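# Unstack one tumbler and stand it upright nearby

## Task

Lift one of the four loose tumblers from the stack and set it on the table top with its open end facing up, placed no closer to the stack than one tumbler's width. The remaining three must stay stacked, open ends down, in their original spot. Anything that stays in place only because the robot is holding it does not count. At the end, release the tumbler and pull the hands away.

## Robot and tools

Robot: two six-joint arms, left_arm and right_arm. Each ends in an identical five-finger right hand, so the hands are not mirror images. The names do not tell you which side of a camera image an arm is on.

World frame: a single shared frame with its origin on the table surface midway between the arms. +x reaches out over the table, +z is up, and left_arm is on the +y side. Result lines report each hand point's position in metres, its orientation as quaternion wxyz, and its velocities in m/s and rad/s. At long reach the printed position can be somewhat off.

Hand point and hand axes: the hand point sits 0.05 m in front of the palm, where index pad and thumb tip meet in a pinch. Its +z runs along the straightened fingers (they extend 0.06 to 0.07 m past it), +y points out of the palm, and +x runs across the palm away from the thumb. A wrist bracket on the little-finger side protrudes 0.03 m past the point along +y and 0.11 m across the palm, and it can collide with things. Tilting the hand also shifts the point slightly.

Rows: every command row holds 28 numbers, each in [-1, 1], covering both arms even when one is idle. The order is left_arm dx, dy, dz, rx, ry, rz, then left_gripper little, ring, middle, index, thumb_bend, thumb_turn, force_limit, speed, then the same 14 for right_arm and right_gripper. The six arm numbers are an offset, not a pose. They are expressed in that hand point's own axes and counted from its pose in the most recent result that showed it, or from the current pose for later calls within the same reply. 1.0 equals 0.6 m of travel or 180 degrees, and rx, ry, rz form one rotation vector. All zeros does not mean hold still: it drives the hand back to that reference pose. Each step the controller clips the commanded pose to within 100 mm and 16 degrees of the measured pose and puts position ahead of orientation. Motion trails commands by roughly 0.17 s.

Hand numbers are absolute targets, not offsets. For the four fingers and thumb_bend, +1 is straight/open and -1 is fully curled. For thumb_turn, +1 sets the thumb beside the palm and -1 swings it across, opposite the fingers. A pinch is roughly index -0.22, thumb_bend -0.75, thumb_turn -0.57. force_limit sets the closing stop force, scaling from about 0 N at -1 to 10 N at +1 (15 N for the thumb). speed scales from near zero at -1 to full at +1, where a full stroke takes 0.6 s. Use -0.9 or below for a gentle grip. No hand value means 'unchanged'. To keep a hand as it is, resend its last eight numbers; if none have been sent yet, send hand_measured plus hand_force_limit and hand_speed. A wrap grip with the thumb turned in fits objects 0.035 to 0.08 m across, so turn the thumb before arriving. To loosen, send targets more open than hand_measured.

Tools:
execute_actions {"actions": [...], "pictures": bool}. An empty list just returns the state. One action {"rows": [[28 numbers], ...], "steps": n} runs up to 15 steps of 1/30 s, one row per step, repeating the last row. Each row is measured from the same reference pose, not from the row before it. A wait {"steps": n} (up to 300) counts from the last result, including your thinking time.
move {"target": [28 numbers], "speed": m/s 0.002 to 0.5 (default 0.25; rotation limited to twice that in rad/s), "stop_force": N 13 to 80, optional}. It drives each hand in a straight line to the offset target, lasting 0.5 to 10 s, and the hand numbers are sent at the start. It does not avoid obstacles or the other arm. With stop_force, an arm's path stops once its wrist sensor feels that much extra push along the direction of travel. The arm then backs off two steps and holds. Use it only when moving slowly and without rotating. Leave it out when lifting off something the hand is pressing on. The result adds a move: line with the outcome (done, off_target, moving, held, contact, fault), the limits that acted (paced = pose clipped, held = steps blocked), and each hand's distance from its target.
wait {"seconds": 0 to 10} lets the simulation run.
zoom_image {"camera", "region": [x0,y0,x1,y1]} returns a magnified crop, at most 504x504 px. Cameras: cam_head_left, cam_head_right, cam_high (672x504), cam_left_wrist, cam_right_wrist (504x504 fisheye).
show_instructions shows the reference pages.
finished_scene {"scene": current number} ends and grades the scene. It cannot be undone.

Reading results: HELD or a 'pose unreachable' line means the clearance check altered or blocked a command. hand_measured, hand_stopped_by (moving, target, force, stalled, fault) and hand_load_n each list six motor values. When loads fall to about 0, the grip has been lost. A 'Hand target' line gives the pose currently being driven toward. Wrist force and torque are reported in the end effector axes, with noise of a few N and saturation near 100 N. MOTOR HOT warns at 70 °C; at 85 °C the arm brakes until it cools.

Avoid: pushing into firm surfaces, since the arms are stiff and a slight overshoot can cause a fault. Joint torque over its limit (wrist joints 50.2 N m) or any outside force of 150 N halts the arm for 10 s. Do not let the arms hit or press on each other. Do not drop, slam or knock the tumblers, and nothing may leave the table. Move slowly near the stack, and check the cameras before letting go. The simulation keeps running while you think, objects can occasionally get nudged, and a held load heats the motors.

Each tool is called as name(argument=value, ...) on one line, values as JSON.

Reference images:

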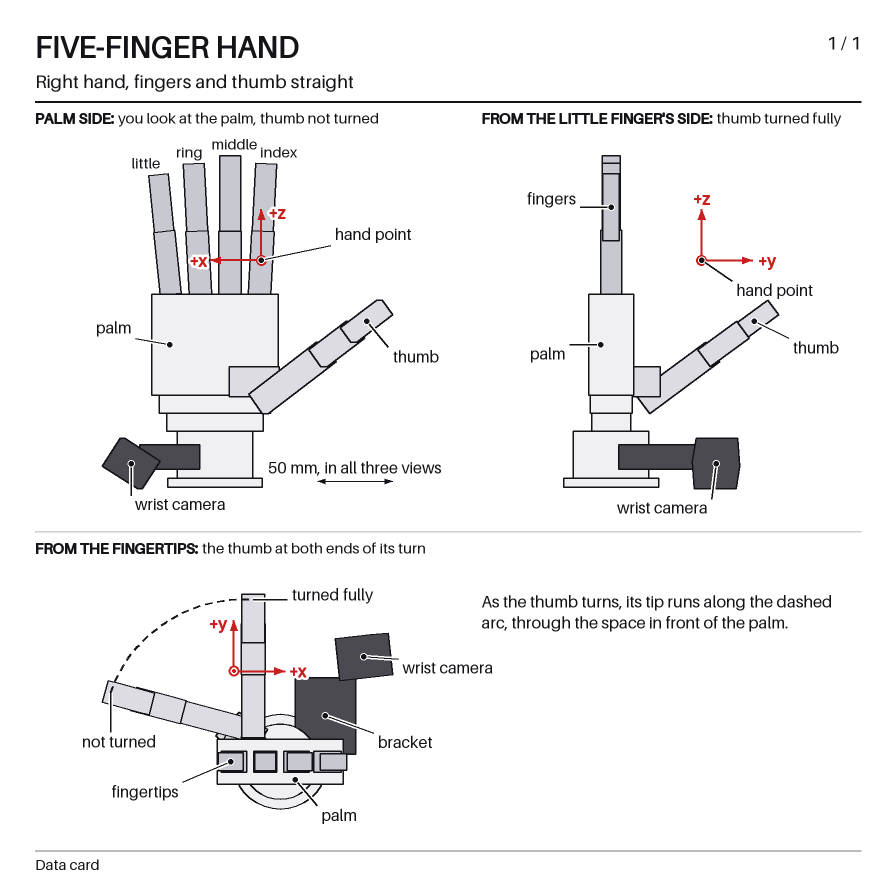

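## Session

execute_actions(actions=[])

Scene clock: 0.00 s of 6600.00 s.
left_arm: end_effector_position=(+0.1360, +1.1482, +0.6160) hand_measured=(+1.000, +1.000, +1.000, +1.000, +1.000, +1.000) hand_load_n=(+0.0, +0.0, +0.0, +0.0, +0.0, +0.0) hand_stopped_by=(target, target, target, target, target, target) hand_force_limit=0.00 hand_speed=-0.80 end_effector_quat_wxyz=(+0.068, -0.559, +0.826, +0.024) end_effector_velocity=(+0.001, +0.000, -0.001) end_effector_angular_velocity=(-0.001, +0.002, -0.002) | right_arm: end_effector_position=(+0.2627, -1.0576, +0.6812) hand_measured=(+1.000, +1.000, +1.000, +1.000, +1.000, +1.000) hand_load_n=(+0.0, +0.0, +0.0, +0.0, +0.0, +0.0) hand_stopped_by=(target, target, target, target, target, target) hand_force_limit=0.00 hand_speed=-0.80 end_effector_quat_wxyz=(+0.055, +0.714, +0.698, +0.012) end_effector_velocity=(-0.000, -0.000, +0.000) end_effector_angular_velocity=(-0.001, -0.000, -0.002)
Joint positions: left_arm=[ 1.168 -1.62   1.439  1.608  1.588 -1.711] | right_arm=[-1.913 -1.61   1.341  1.793  1.468 -1.71 ]
Joint velocities: left_arm=[-0.002  0.001  0.001 -0.    -0.001  0.   ] | right_arm=[-0.     0.    -0.001 -0.    -0.     0.002]
Motor temperatures (°C, as the motors report them): left_arm=[24 23 22 31 30 29] | right_arm=[24 24 23 26 27 33]
Wrist force (N, on the end effector, along its own x y z axes, offset not removed): no reading
Wrist torque (N m, same axes, about the end effector's origin, offset not removed): no reading
Hand target (left_arm): +0.136, +1.148, +0.616; +0.068, -0.559, +0.826, +0.024
Hand target (right_arm): +0.263, -1.058, +0.681; +0.055, +0.714, +0.698, +0.012

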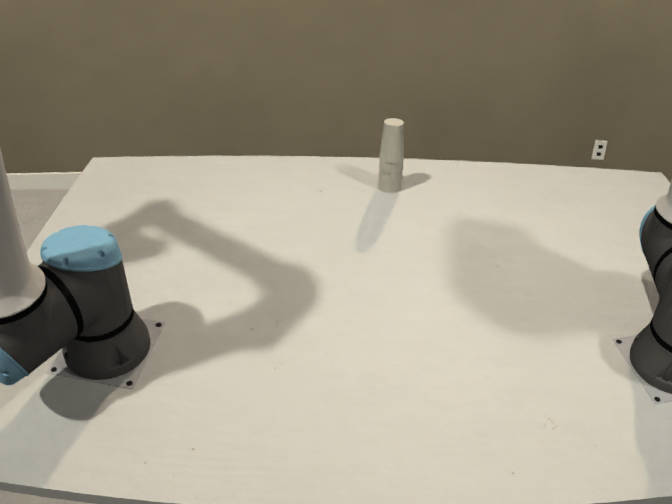

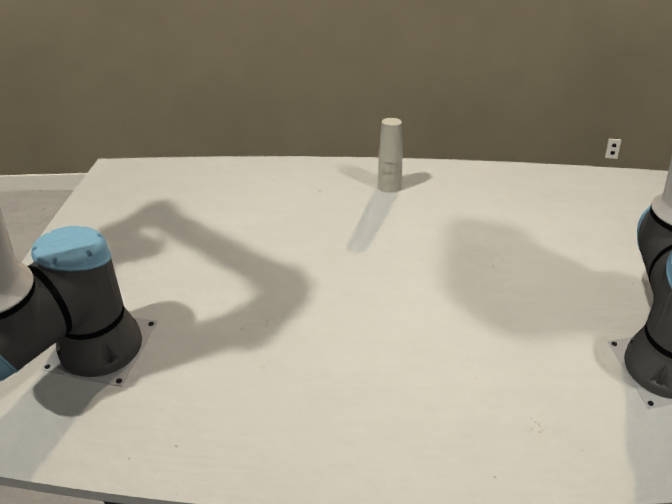

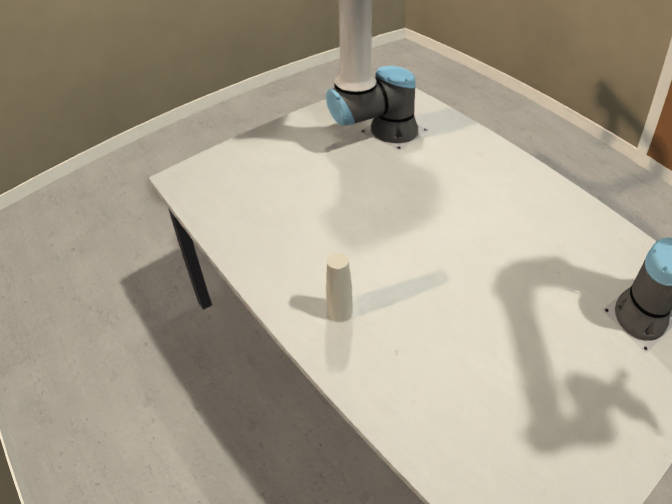

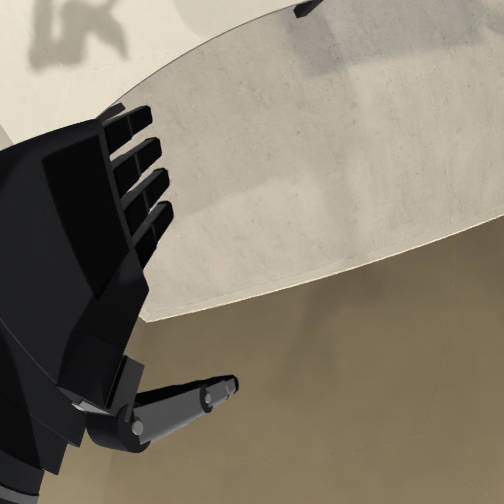

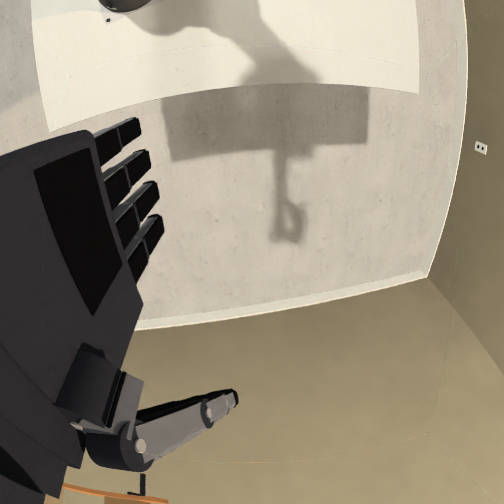

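move(target=[0,0,0,0,0,0,1,1,1,1,1,1,0,-0.8,0.87,0.36,0.40,-0.377,-0.345,-0.39,1,1,1,1,0.5,-1,0.2,0.5], speed=0.4)

Scene clock: 18.00 s of 6600.00 s.
left_arm: end_effector_position=(+0.1360, +1.1482, +0.6159) hand_measured=(+1.000, +1.000, +1.000, +1.000, +1.000, +1.000) hand_load_n=(+0.0, +0.0, +0.0, +0.0, +0.0, +0.0) hand_stopped_by=(target, target, target, target, target, target) hand_force_limit=0.00 hand_speed=-0.80 end_effector_quat_wxyz=(+0.068, -0.559, +0.826, +0.024) end_effector_velocity=(+0.001, +0.000, +0.002) end_effector_angular_velocity=(+0.002, -0.002, -0.002) | right_arm: end_effector_position=(+0.4829, -0.6143, +0.4579) hand_measured=(+1.000, +1.000, +1.000, +1.000, +0.500, -1.000) hand_load_n=(+0.0, +0.0, +0.0, +0.0, +0.0, +0.0) hand_stopped_by=(target, target, target, target, target, target) hand_force_limit=0.20 hand_speed=0.50 end_effector_quat_wxyz=(+0.609, +0.053, +0.788, +0.067) end_effector_velocity=(+0.000, +0.000, -0.001) end_effector_angular_velocity=(+0.001, -0.001, +0.001)
Joint positions: left_arm=[ 1.168 -1.62   1.439  1.608  1.588 -1.711] | right_arm=[-2.264 -2.432  2.795  2.327  0.608 -4.157]
Joint velocities: left_arm=[-0.002 -0.    -0.003  0.     0.     0.   ] | right_arm=[-0.    -0.     0.002 -0.     0.001 -0.001]
Motor temperatures (°C, as the motors report them): left_arm=[24 23 22 31 30 29] | right_arm=[24 24 23 26 27 33]
Wrist force (N, on the end effector, along its own x y z axes, offset not removed): left_arm=[-1.7 -0.2 -0.3] | right_arm=[2.3 1.2 1.9]
Wrist torque (N m, same axes, about the end effector's origin, offset not removed): left_arm=[0.10 0.22 -0.02] | right_arm=[0.13 -0.26 -0.07]
Hand target (left_arm): +0.136, +1.148, +0.616; +0.068, -0.559, +0.826, +0.024
Hand target (right_arm): +0.483, -0.614, +0.458; +0.609, +0.053, +0.788, +0.067
Off the commanded pose (left_arm): 0.000 m, 0 deg.
Off the commanded pose (right_arm): 0.071 m, 18 deg; orientation clipped at the last step of the last action.
After step 90, 12.10 s passed at rest.
move: held (right_arm); limits=paced,held; held on 12 of 87 steps (right_arm), including the last (right_arm)
pose unreachable (right arm): on one or more control steps of this call this arm could not follow its commanded pose, so it was not sent that pose on those steps. On the call's last step it was still not sent that pose. It may still have moved: this result reports where it is.
cause: the commanded pose would bring two parts of the arm too close to each other (joints 3 (elbow) and 4 (wrist 1) lie between them).
camera_calibration (this result's frames):
cam_left_wrist: T_world_to_cam=[[-0.894898, 0.443092, -0.0531703, -0.352766], [0.28949, 0.667049, 0.68647, -1.2348], [0.339636, 0.598928, -0.725212, -0.152828], [0, 0, 0, 1]] pos_world=[0.0936791, 1.07151, 0.718063]
cam_right_wrist: T_world_to_cam=[[-0.0177273, 0.967873, 0.250812, 0.476696], [-0.300264, -0.244426, 0.922007, -0.429401], [0.953692, -0.0589651, 0.29495, -0.495888], [0, 0, 0, 1]] pos_world=[0.352441, -0.595578, 0.422612]

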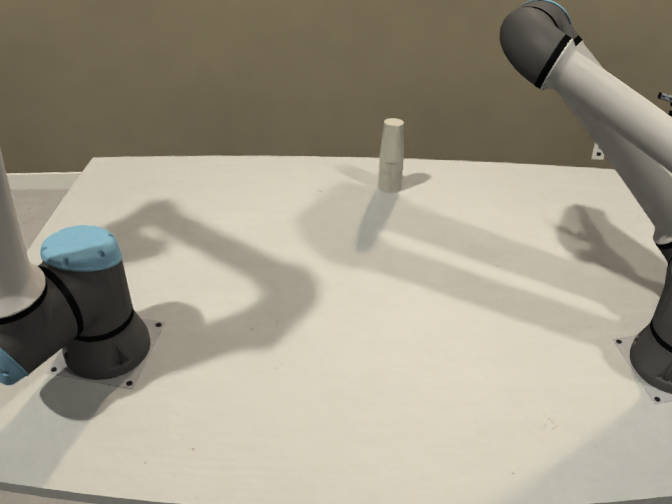

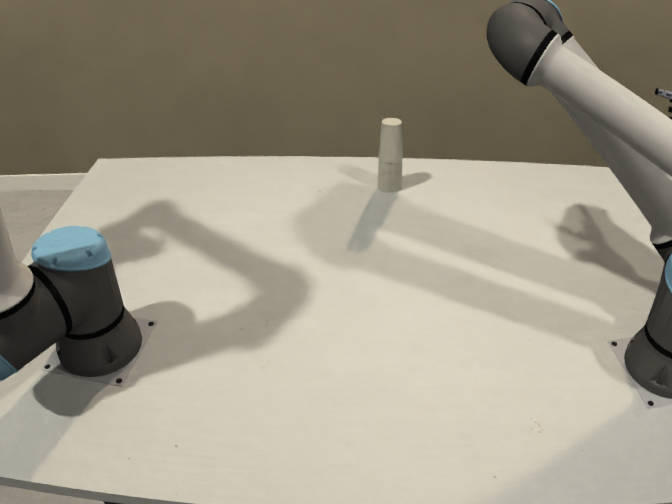

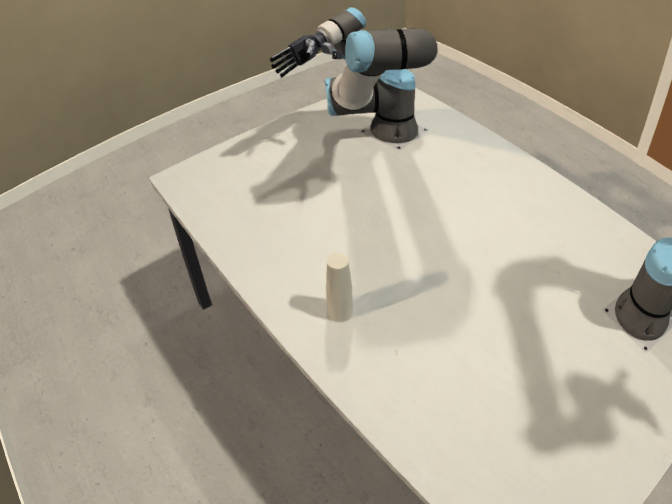

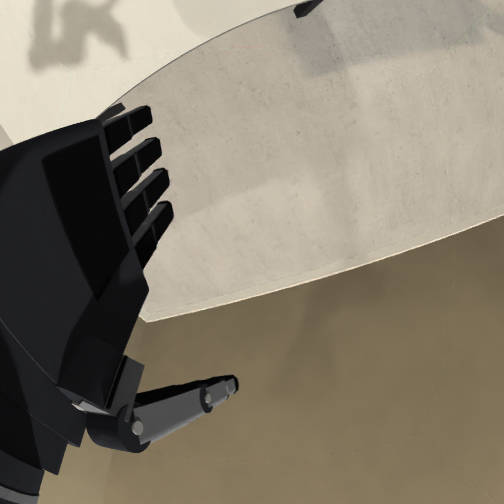

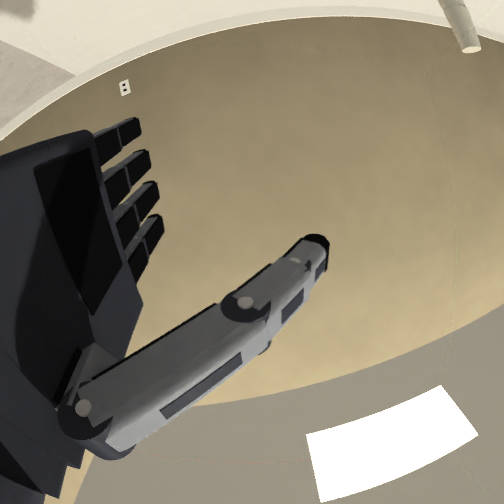

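move(target=[0,0,0,0,0,0,1,1,1,1,1,1,0,-0.8,0.265,0.635,0.475,0.006,-0.081,-0.054,1,1,1,1,0.5,-1,0.2,0.5], speed=0.3)

Scene clock: 25.20 s of 6600.00 s.
left_arm: end_effector_position=(+0.1360, +1.1482, +0.6159) hand_measured=(+1.000, +1.000, +1.000, +1.000, +1.000, +1.000) hand_load_n=(+0.0, +0.0, +0.0, +0.0, +0.0, +0.0) hand_stopped_by=(target, target, target, target, target, target) hand_force_limit=0.00 hand_speed=-0.80 end_effector_quat_wxyz=(+0.068, -0.559, +0.826, +0.024) end_effector_velocity=(-0.000, -0.001, +0.000) end_effector_angular_velocity=(+0.000, +0.000, -0.001) | right_arm: end_effector_position=(+0.4857, -0.6074, +0.4548) hand_measured=(+1.000, +1.000, +1.000, +1.000, +0.500, -1.000) hand_load_n=(+0.0, +0.0, +0.0, +0.0, +0.0, +0.0) hand_stopped_by=(target, target, target, target, target, target) hand_force_limit=0.20 hand_speed=0.50 end_effector_quat_wxyz=(+0.610, +0.050, +0.788, +0.068) end_effector_velocity=(-0.000, -0.000, +0.000) end_effector_angular_velocity=(-0.002, -0.000, -0.000)
Joint positions: left_arm=[ 1.168 -1.62   1.439  1.608  1.588 -1.711] | right_arm=[-2.254 -2.446  2.804  2.334  0.602 -4.16 ]
Joint velocities: left_arm=[-0.001 -0.001  0.001  0.    -0.     0.001] | right_arm=[-0.     0.    -0.    -0.    -0.    -0.002]
Motor temperatures (°C, as the motors report them): left_arm=[24 23 22 31 30 29] | right_arm=[24 24 23 26 27 33]
Wrist force (N, on the end effector, along its own x y z axes, offset not removed): left_arm=[-1.6 -3.0 -2.2] | right_arm=[1.4 -3.4 -1.0]
Wrist torque (N m, same axes, about the end effector's origin, offset not removed): left_arm=[0.00 0.15 -0.16] | right_arm=[-0.17 -0.09 -0.49]
Hand target (left_arm): +0.136, +1.148, +0.616; +0.068, -0.559, +0.826, +0.024
Hand target (right_arm): +0.486, -0.607, +0.455; +0.610, +0.050, +0.788, +0.068
Off the commanded pose (left_arm): 0.000 m, 0 deg.
Off the commanded pose (right_arm): 0.494 m, 17 deg; position and orientation clipped at the last step of the last action.
After step 90, 2.20 s passed at rest.
move: held (right_arm); limits=paced,held; held on 48 of 60 steps (right_arm), including the last (right_arm)
pose unreachable (right arm): on one or more control steps of this call this arm could not follow its commanded pose, so it was not sent that pose on those steps. On the call's last step it was still not sent that pose. It may still have moved: this result reports where it is.
cause: the commanded pose would bring two parts of the arm too close to each other (joints 3 (elbow) and 4 (wrist 1) lie between them).
camera_calibration (this result's frames):
cam_left_wrist: T_world_to_cam=[[-0.894898, 0.443092, -0.0531702, -0.352766], [0.28949, 0.667049, 0.68647, -1.2348], [0.339636, 0.598928, -0.725212, -0.152828], [0, 0, 0, 1]] pos_world=[0.0936791, 1.07151, 0.718063]
cam_right_wrist: T_world_to_cam=[[-0.0244645, 0.968303, 0.248577, 0.475463], [-0.301631, -0.244213, 0.921617, -0.423056], [0.953111, -0.0524317, 0.298045, -0.494392], [0, 0, 0, 1]] pos_world=[0.355235, -0.58963, 0.419057]

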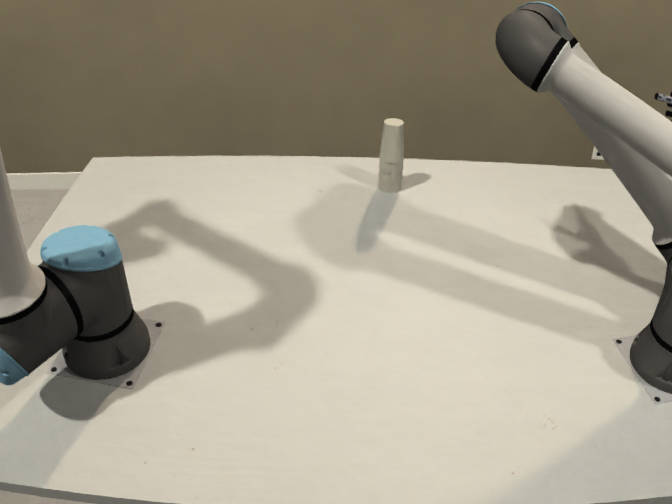

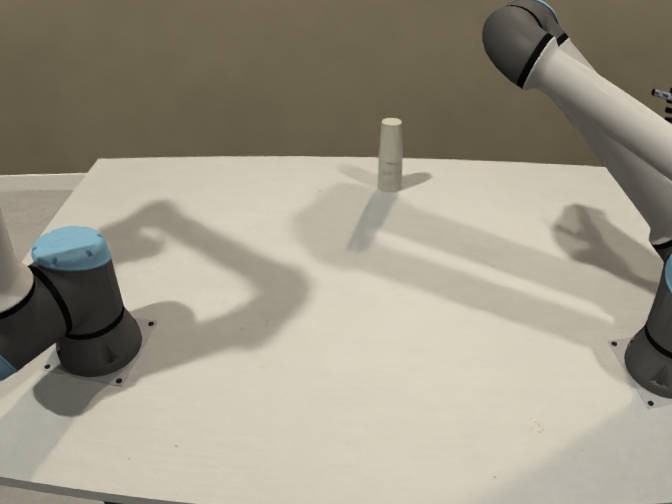

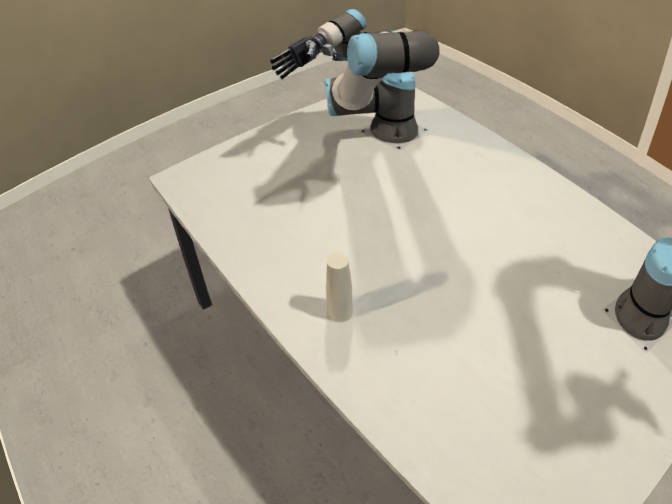

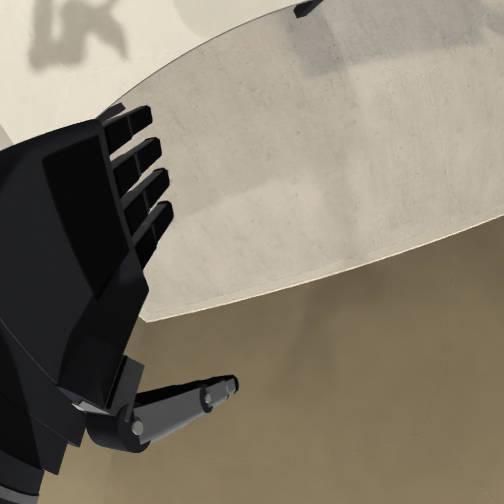

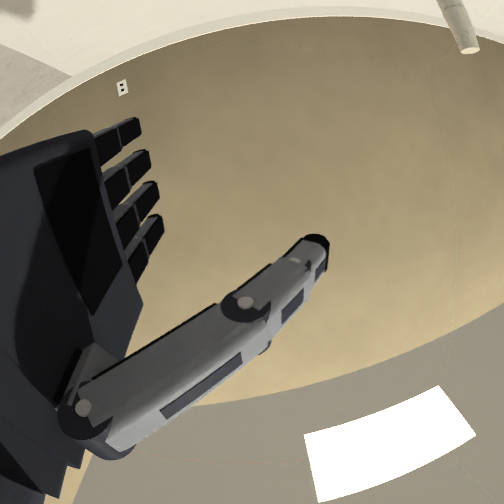

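move(target=[0,0,0,0,0,0,1,1,1,1,1,1,0,-0.8,-0.275,-0.63,0.29,0,0,0,1,1,1,1,0.5,-1,0.2,0.5], speed=0.3)

Scene clock: 47.57 s of 6600.00 s.
left_arm: end_effector_position=(+0.1360, +1.1482, +0.6159) hand_measured=(+1.000, +1.000, +1.000, +1.000, +1.000, +1.000) hand_load_n=(+0.0, +0.0, +0.0, +0.0, +0.0, +0.0) hand_stopped_by=(target, target, target, target, target, target) hand_force_limit=0.00 hand_speed=-0.80 end_effector_quat_wxyz=(+0.068, -0.559, +0.826, +0.024) end_effector_velocity=(+0.000, +0.000, -0.001) end_effector_angular_velocity=(-0.001, -0.001, +0.000) | right_arm: end_effector_position=(+0.5937, -0.8921, +0.4933) hand_measured=(+1.000, +1.000, +1.000, +1.000, +0.500, -1.000) hand_load_n=(+0.0, +0.0, +0.0, +0.0, +0.0, +0.0) hand_stopped_by=(target, target, target, target, target, target) hand_force_limit=0.20 hand_speed=0.50 end_effector_quat_wxyz=(+0.485, +0.431, +0.691, -0.317) end_effector_velocity=(+0.000, +0.000, -0.000) end_effector_angular_velocity=(+0.000, +0.002, +0.001)
Joint positions: left_arm=[ 1.168 -1.62   1.439  1.608  1.588 -1.711] | right_arm=[-3.105 -3.341  2.49   2.984  0.398 -3.762]
Joint velocities: left_arm=[ 0.     0.001 -0.    -0.     0.001 -0.   ] | right_arm=[-0.     0.     0.    -0.     0.001 -0.002]
Motor temperatures (°C, as the motors report them): left_arm=[24 23 22 31 30 29] | right_arm=[24 24 23 26 27 33]
Wrist force (N, on the end effector, along its own x y z axes, offset not removed): left_arm=[-2.6 -4.9 -1.5] | right_arm=[-1.6 -3.5 0.4]
Wrist torque (N m, same axes, about the end effector's origin, offset not removed): left_arm=[-0.40 0.40 -0.15] | right_arm=[-0.24 0.36 -0.48]
Hand target (left_arm): +0.136, +1.148, +0.616; +0.068, -0.559, +0.826, +0.024
Hand target (right_arm): +0.594, -0.892, +0.493; +0.485, +0.431, +0.691, -0.317
Off the commanded pose (left_arm): 0.000 m, 0 deg.
Off the commanded pose (right_arm): 0.149 m, 66 deg.
FORCE FAULT: contact force on the right arm reached its limit, and that arm stopped for 10 seconds. The contact can be on any part of that arm, not only on its tool. That arm's remaining commands of this call were not run. That arm holds still and accepts commands again. Move the arm away from the contact; if what it grips holds it there, let go first. Pushing or pulling that hard again can fault the arm again.
After step 90, 3.33 s passed at rest.
move: fault (right_arm); limits=paced
camera_calibration (this result's frames):
cam_left_wrist: T_world_to_cam=[[-0.894898, 0.443092, -0.0531701, -0.352766], [0.28949, 0.667049, 0.68647, -1.2348], [0.339636, 0.598928, -0.725212, -0.152828], [0, 0, 0, 1]] pos_world=[0.093679, 1.07151, 0.718063]
cam_right_wrist: T_world_to_cam=[[0.89717, 0.4371, 0.0634774, -0.185622], [-0.154015, 0.174898, 0.972466, -0.234342], [0.413963, -0.882244, 0.224233, -1.00749], [0, 0, 0, 1]] pos_world=[0.547506, -0.766731, 0.465585]

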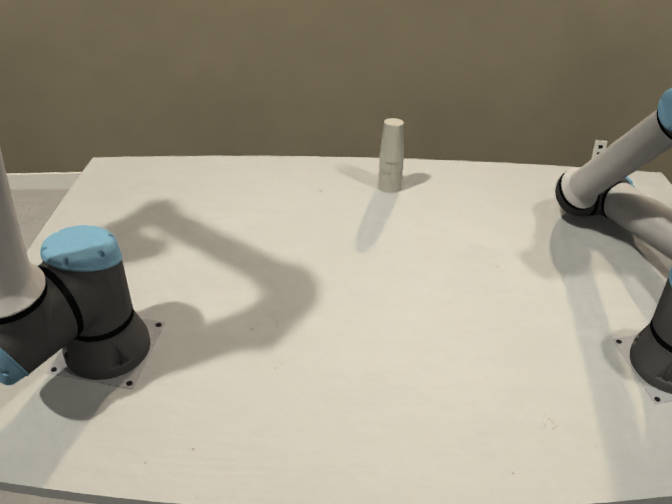

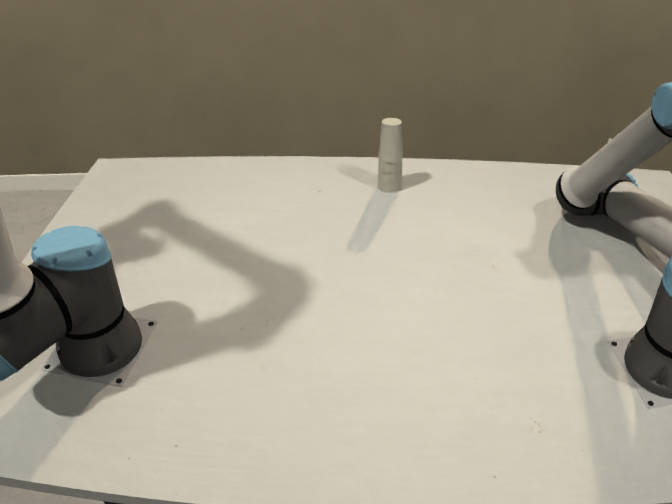

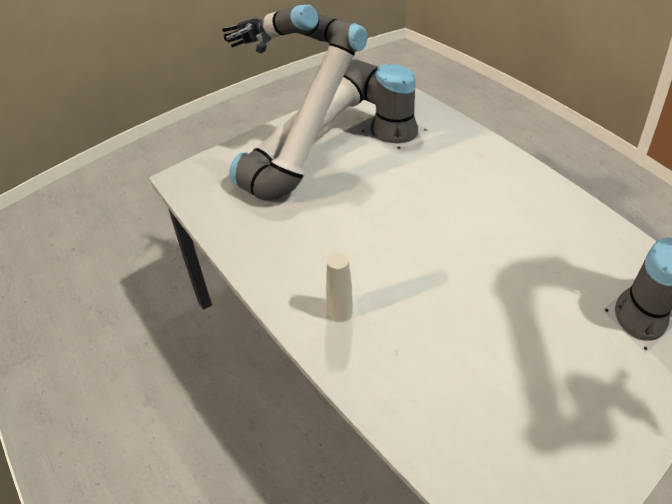

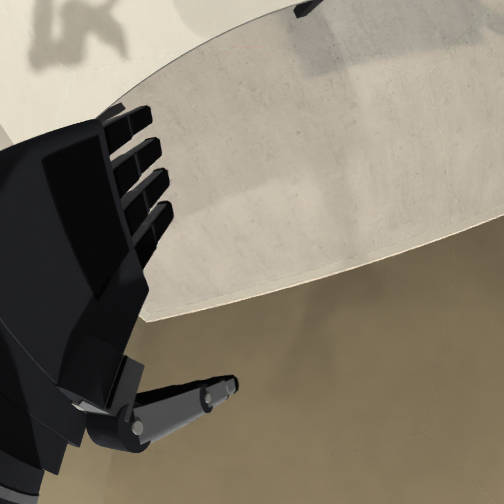

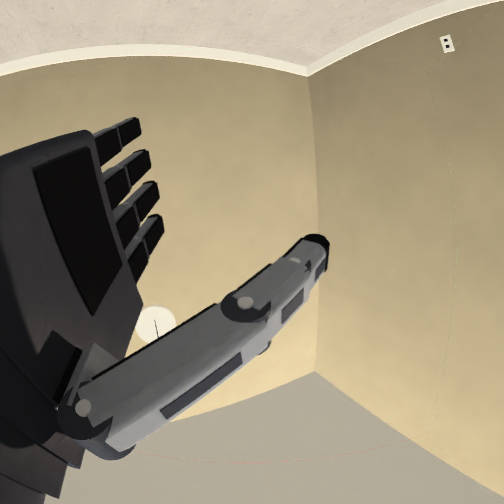

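move(target=[-0.103,-0.767,0.21,0,0,0,1,1,1,1,0.5,-1,0.2,0.5,0,0,0,0,0,0,1,1,1,1,0.5,-1,0.2,0.5], speed=0.3)

move(target=[0.47,-0.45,0.05,0,0,0,1,1,1,1,0.5,-1,0.2,0.5,0,0,0,0,0,0,1,1,1,1,0.5,-1,0.2,0.5], speed=0.3)

move(target=[0.6,-0.06,0.05,0,0,0,1,1,1,1,0.5,-1,0.2,0.5,0,0,0,0,0,0,1,1,1,1,0.5,-1,0.2,0.5], speed=0.3)

Scene clock: 61.57 s of 6600.00 s.
left_arm: end_effector_position=(+0.5957, +1.0470, +0.5163) hand_measured=(+1.000, +1.000, +1.000, +1.000, +0.500, -1.000) hand_load_n=(+0.0, +0.0, +0.0, +0.0, +0.0, +0.0) hand_stopped_by=(target, target, target, target, target, target) hand_force_limit=0.20 hand_speed=0.50 end_effector_quat_wxyz=(+0.068, -0.559, +0.826, +0.024) end_effector_velocity=(+0.002, -0.001, -0.002) end_effector_angular_velocity=(-0.000, +0.004, -0.002) | right_arm: end_effector_position=(+0.5937, -0.8921, +0.4933) hand_measured=(+1.000, +1.000, +1.000, +1.000, +0.500, -1.000) hand_load_n=(+0.0, +0.0, +0.0, +0.0, +0.0, +0.0) hand_stopped_by=(target, target, target, target, target, target) hand_force_limit=0.20 hand_speed=0.50 end_effector_quat_wxyz=(+0.485, +0.431, +0.691, -0.317) end_effector_velocity=(-0.000, -0.000, -0.000) end_effector_angular_velocity=(-0.000, +0.001, +0.000)
Joint positions: left_arm=[ 0.423 -1.337  1.309  1.481  1.486 -2.45 ] | right_arm=[-3.105 -3.341  2.49   2.984  0.398 -3.762]
Joint velocities: left_arm=[-0.002  0.004 -0.     0.001 -0.001 -0.   ] | right_arm=[-0.     0.     0.    -0.     0.    -0.002]
Motor temperatures (°C, as the motors report them): left_arm=[24 23 22 31 30 29] | right_arm=[24 24 23 26 27 33]
Wrist force (N, on the end effector, along its own x y z axes, offset not removed): left_arm=[-0.9 -4.5 -2.5] | right_arm=[3.1 4.7 -2.1]
Wrist torque (N m, same axes, about the end effector's origin, offset not removed): left_arm=[-0.22 0.12 -0.08] | right_arm=[1.19 -0.21 0.07]
Hand target (left_arm): +0.596, +1.047, +0.516; +0.068, -0.559, +0.826, +0.024
Hand target (right_arm): +0.594, -0.892, +0.493; +0.485, +0.431, +0.691, -0.317
Off the commanded pose (left_arm): 0.000 m, 0 deg.
Off the commanded pose (right_arm): 0.000 m, 0 deg.
After step 90, 8.73 s passed at rest.
move: done
camera_calibration (this result's frames):
cam_left_wrist: T_world_to_cam=[[-0.894913, 0.443064, -0.0531544, 0.0981473], [0.289646, 0.667348, 0.686113, -1.23223], [0.339464, 0.598616, -0.72555, -0.319984], [0, 0, 0, 1]] pos_world=[0.553366, 0.970388, 0.618501]
cam_right_wrist: T_world_to_cam=[[0.89717, 0.4371, 0.0634773, -0.185622], [-0.154014, 0.174897, 0.972466, -0.234343], [0.413963, -0.882244, 0.224233, -1.00749], [0, 0, 0, 1]] pos_world=[0.547506, -0.766731, 0.465585]

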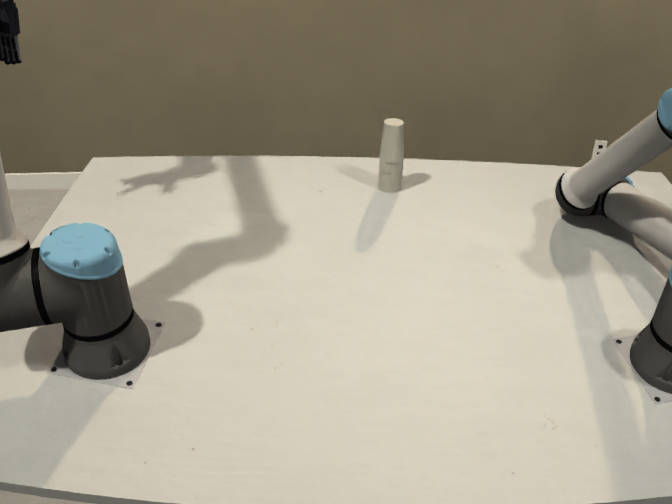

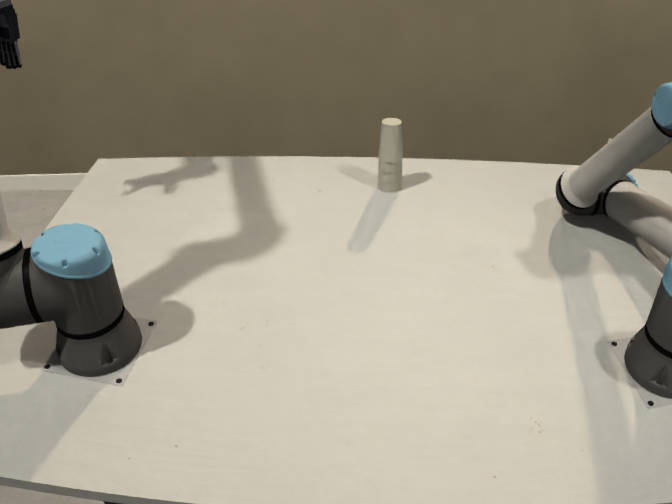

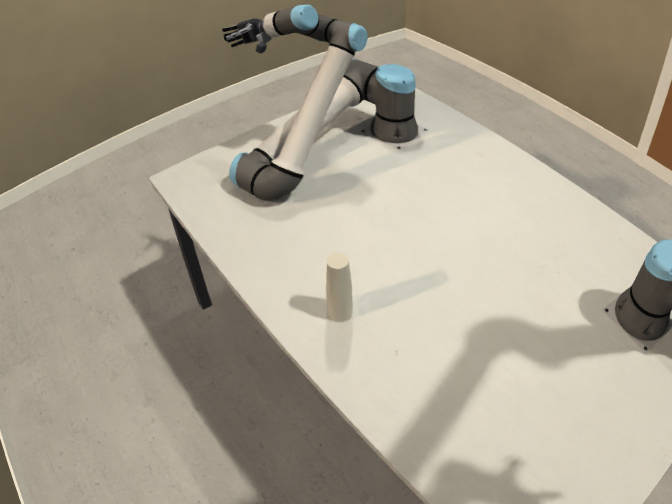

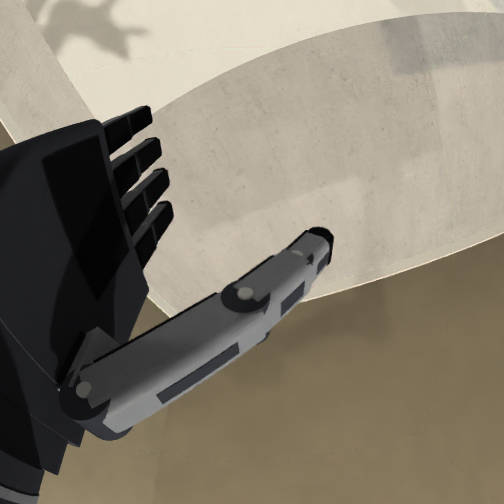

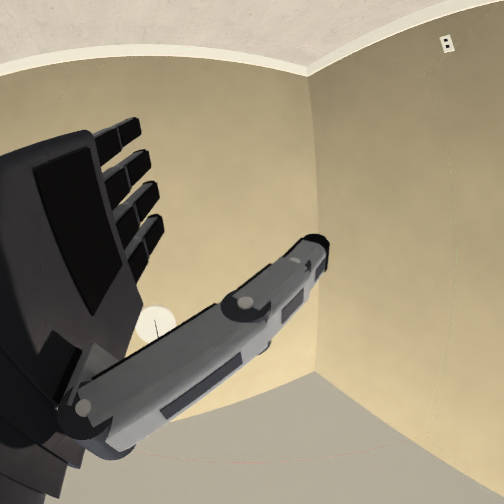

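Scene clock: 63.53 s of 6600.00 s.
left_arm: end_effector_position=(+0.7449, +0.6899, +0.4571) hand_measured=(+1.000, +1.000, +1.000, +1.000, +0.500, -1.000) hand_load_n=(+0.0, +0.0, +0.0, +0.0, +0.0, +0.0) hand_stopped_by=(target, target, target, target, target, target) hand_force_limit=0.20 hand_speed=0.50 end_effector_quat_wxyz=(+0.068, -0.559, +0.826, +0.024) end_effector_velocity=(+0.002, -0.001, -0.000) end_effector_angular_velocity=(+0.000, +0.000, +0.001) | right_arm: end_effector_position=(+0.5937, -0.8921, +0.4933) hand_measured=(+1.000, +1.000, +1.000, +1.000, +0.500, -1.000) hand_load_n=(+0.0, +0.0, +0.0, +0.0, +0.0, +0.0) hand_stopped_by=(target, target, target, target, target, target) hand_force_limit=0.20 hand_speed=0.50 end_effector_quat_wxyz=(+0.485, +0.431, +0.691, -0.317) end_effector_velocity=(-0.000, -0.000, -0.000) end_effector_angular_velocity=(-0.000, +0.000, -0.000)
Joint positions: left_arm=[-0.166 -1.255  1.321  1.454  1.436 -3.041] | right_arm=[-3.105 -3.341  2.49   2.984  0.398 -3.762]
Joint velocities: left_arm=[-0.001  0.003 -0.003  0.001 -0.    -0.003] | right_arm=[-0. -0.  0. -0. -0. -0.]
Motor temperatures (°C, as the motors report them): left_arm=[24 23 22 31 30 29] | right_arm=[24 24 23 26 27 33]
Wrist force (N, on the end effector, along its own x y z axes, offset not removed): left_arm=[-3.1 -3.7 -2.9] | right_arm=[-0.8 -2.0 2.3]
Wrist torque (N m, same axes, about the end effector's origin, offset not removed): left_arm=[-0.15 0.48 -0.26] | right_arm=[-0.25 0.15 -0.42]
Hand target (left_arm): +0.745, +0.690, +0.457; +0.068, -0.559, +0.826, +0.024
Hand target (right_arm): +0.594, -0.892, +0.493; +0.485, +0.431, +0.691, -0.317
Off the commanded pose (left_arm): 0.000 m, 0 deg.
Off the commanded pose (right_arm): 0.000 m, 0 deg.
move: done
camera_calibration (this result's frames):
cam_left_wrist: T_world_to_cam=[[-0.894949, 0.443022, -0.0528835, 0.386682], [0.289884, 0.66747, 0.685894, -0.99663], [0.339165, 0.598511, -0.725777, -0.199488], [0, 0, 0, 1]] pos_world=[0.702627, 0.613307, 0.559248]
cam_right_wrist: T_world_to_cam=[[0.89717, 0.4371, 0.0634773, -0.185622], [-0.154014, 0.174897, 0.972466, -0.234343], [0.413963, -0.882244, 0.224232, -1.00749], [0, 0, 0, 1]] pos_world=[0.547506, -0.766731, 0.465585]

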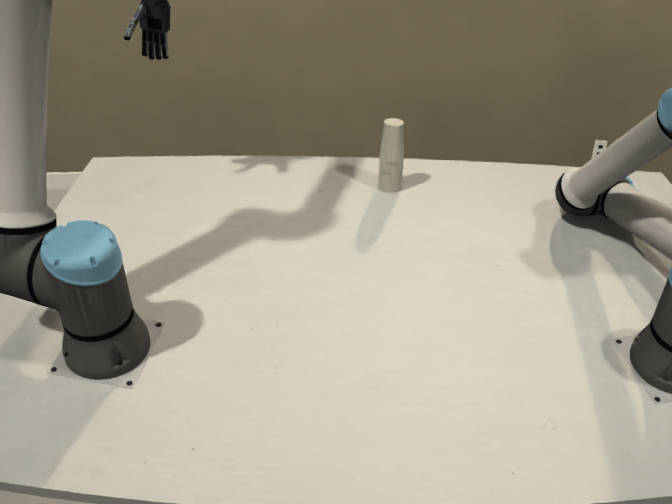

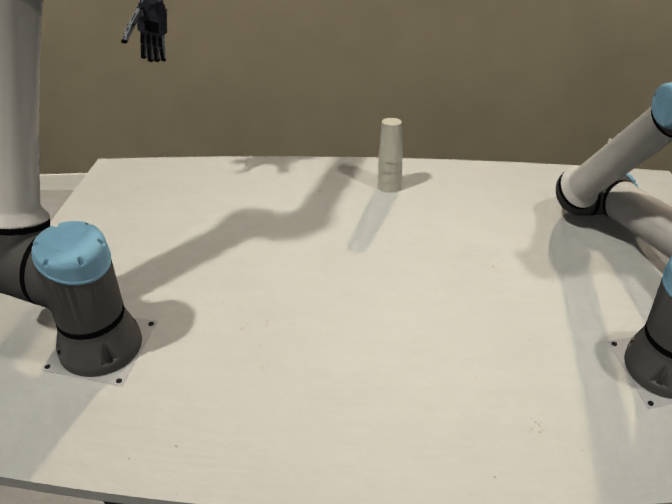

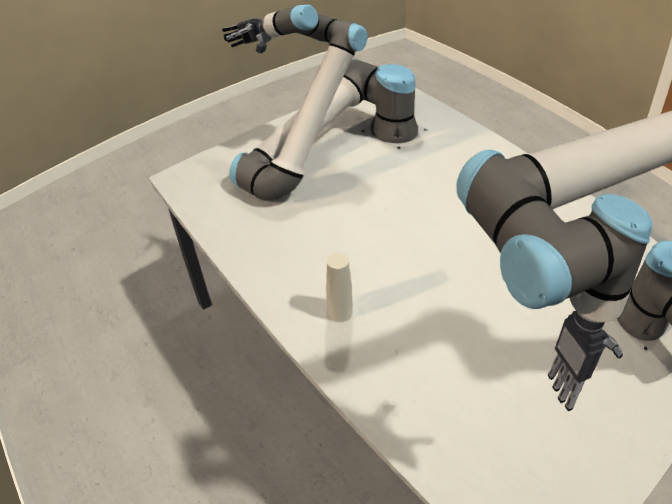

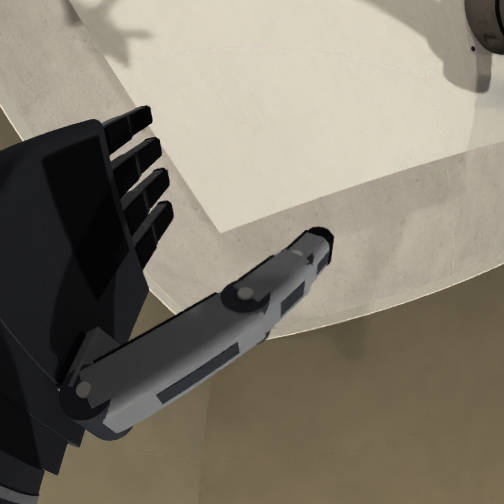

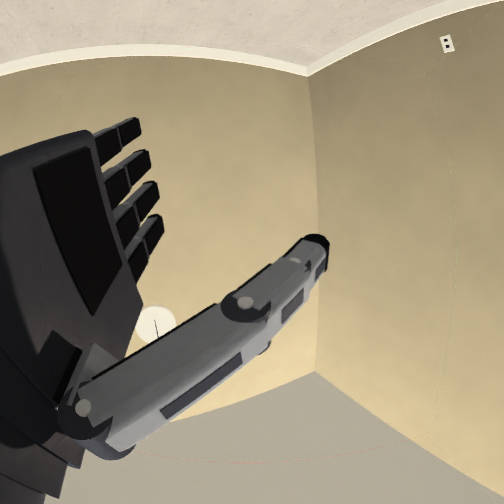

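Scene clock: 65.40 s of 6600.00 s.
left_arm: end_effector_position=(+0.6488, +0.3488, +0.3785) hand_measured=(+1.000, +1.000, +1.000, +1.000, +0.500, -1.000) hand_load_n=(+0.0, +0.0, +0.0, +0.0, +0.0, +0.0) hand_stopped_by=(target, target, target, target, target, target) hand_force_limit=0.20 hand_speed=0.50 end_effector_quat_wxyz=(+0.068, -0.559, +0.826, +0.024) end_effector_velocity=(-0.000, -0.002, -0.000) end_effector_angular_velocity=(-0.000, +0.000, +0.000) | right_arm: end_effector_position=(+0.5937, -0.8921, +0.4933) hand_measured=(+1.000, +1.000, +1.000, +1.000, +0.500, -1.000) hand_load_n=(+0.0, +0.0, +0.0, +0.0, +0.0, +0.0) hand_stopped_by=(target, target, target, target, target, target) hand_force_limit=0.20 hand_speed=0.50 end_effector_quat_wxyz=(+0.485, +0.431, +0.691, -0.317) end_effector_velocity=(-0.000, +0.000, +0.000) end_effector_angular_velocity=(-0.000, -0.001, -0.000)
Joint positions: left_arm=[-0.702 -1.226  1.438  1.386  1.429 -3.582] | right_arm=[-3.105 -3.341  2.49   2.984  0.398 -3.762]
Joint velocities: left_arm=[-0.002  0.002 -0.002  0.001  0.    -0.002] | right_arm=[ 0.  0.  0.  0. -0.  0.]
Motor temperatures (°C, as the motors report them): left_arm=[24 23 22 31 30 29] | right_arm=[24 24 23 26 27 33]
Wrist force (N, on the end effector, along its own x y z axes, offset not removed): left_arm=[-2.4 -3.3 -2.5] | right_arm=[-0.3 4.2 -0.7]
Wrist torque (N m, same axes, about the end effector's origin, offset not removed): left_arm=[-0.14 0.30 -0.12] | right_arm=[0.81 0.21 -0.26]
Hand target (left_arm): +0.649, +0.349, +0.378; +0.068, -0.559, +0.826, +0.024
Hand target (right_arm): +0.594, -0.892, +0.493; +0.485, +0.431, +0.691, -0.317
Off the commanded pose (left_arm): 0.000 m, 0 deg.
Off the commanded pose (right_arm): 0.000 m, 0 deg.
move: done
camera_calibration (this result's frames):
cam_left_wrist: T_world_to_cam=[[-0.894993, 0.442974, -0.0525511, 0.447555], [0.290109, 0.667497, 0.685773, -0.687316], [0.338858, 0.598516, -0.725916, -0.0194975], [0, 0, 0, 1]] pos_world=[0.606563, 0.272195, 0.480709]
cam_right_wrist: T_world_to_cam=[[0.89717, 0.4371, 0.0634772, -0.185622], [-0.154014, 0.174898, 0.972466, -0.234342], [0.413963, -0.882244, 0.224233, -1.00749], [0, 0, 0, 1]] pos_world=[0.547506, -0.766731, 0.465585]

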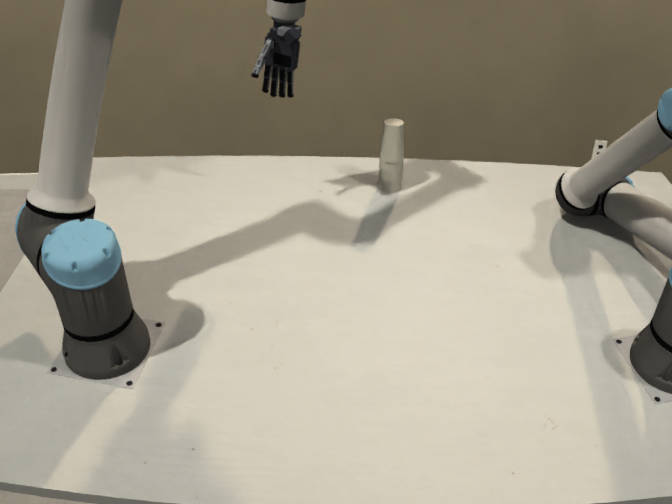

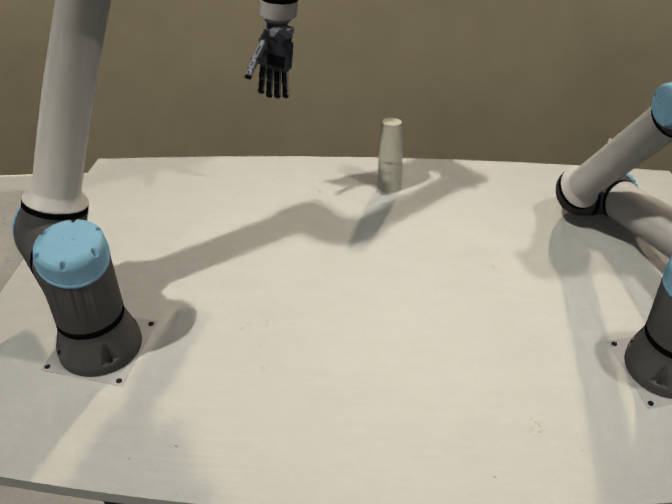

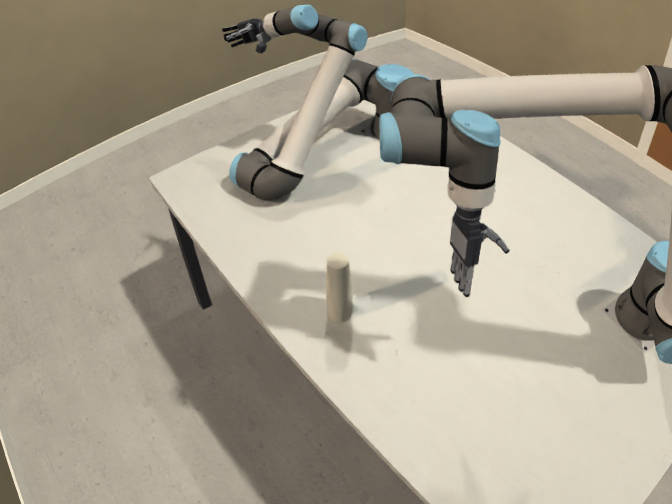

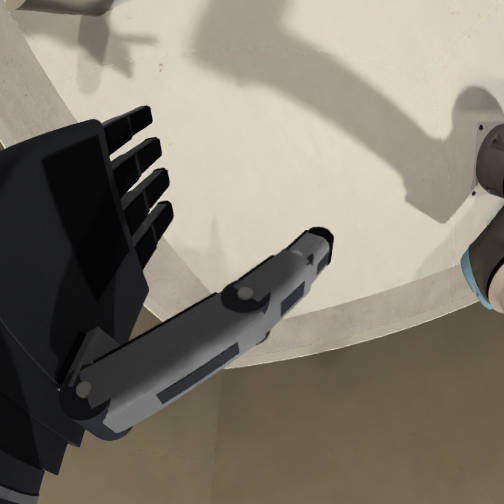

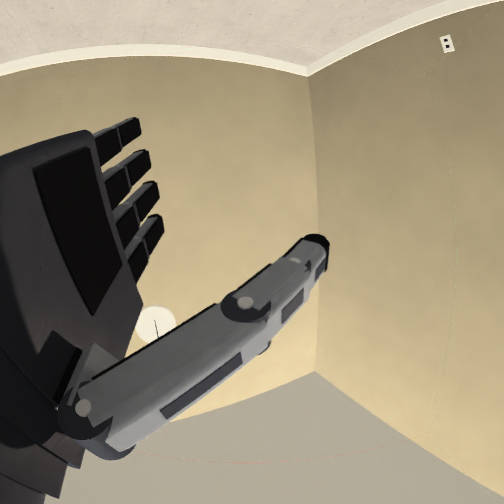

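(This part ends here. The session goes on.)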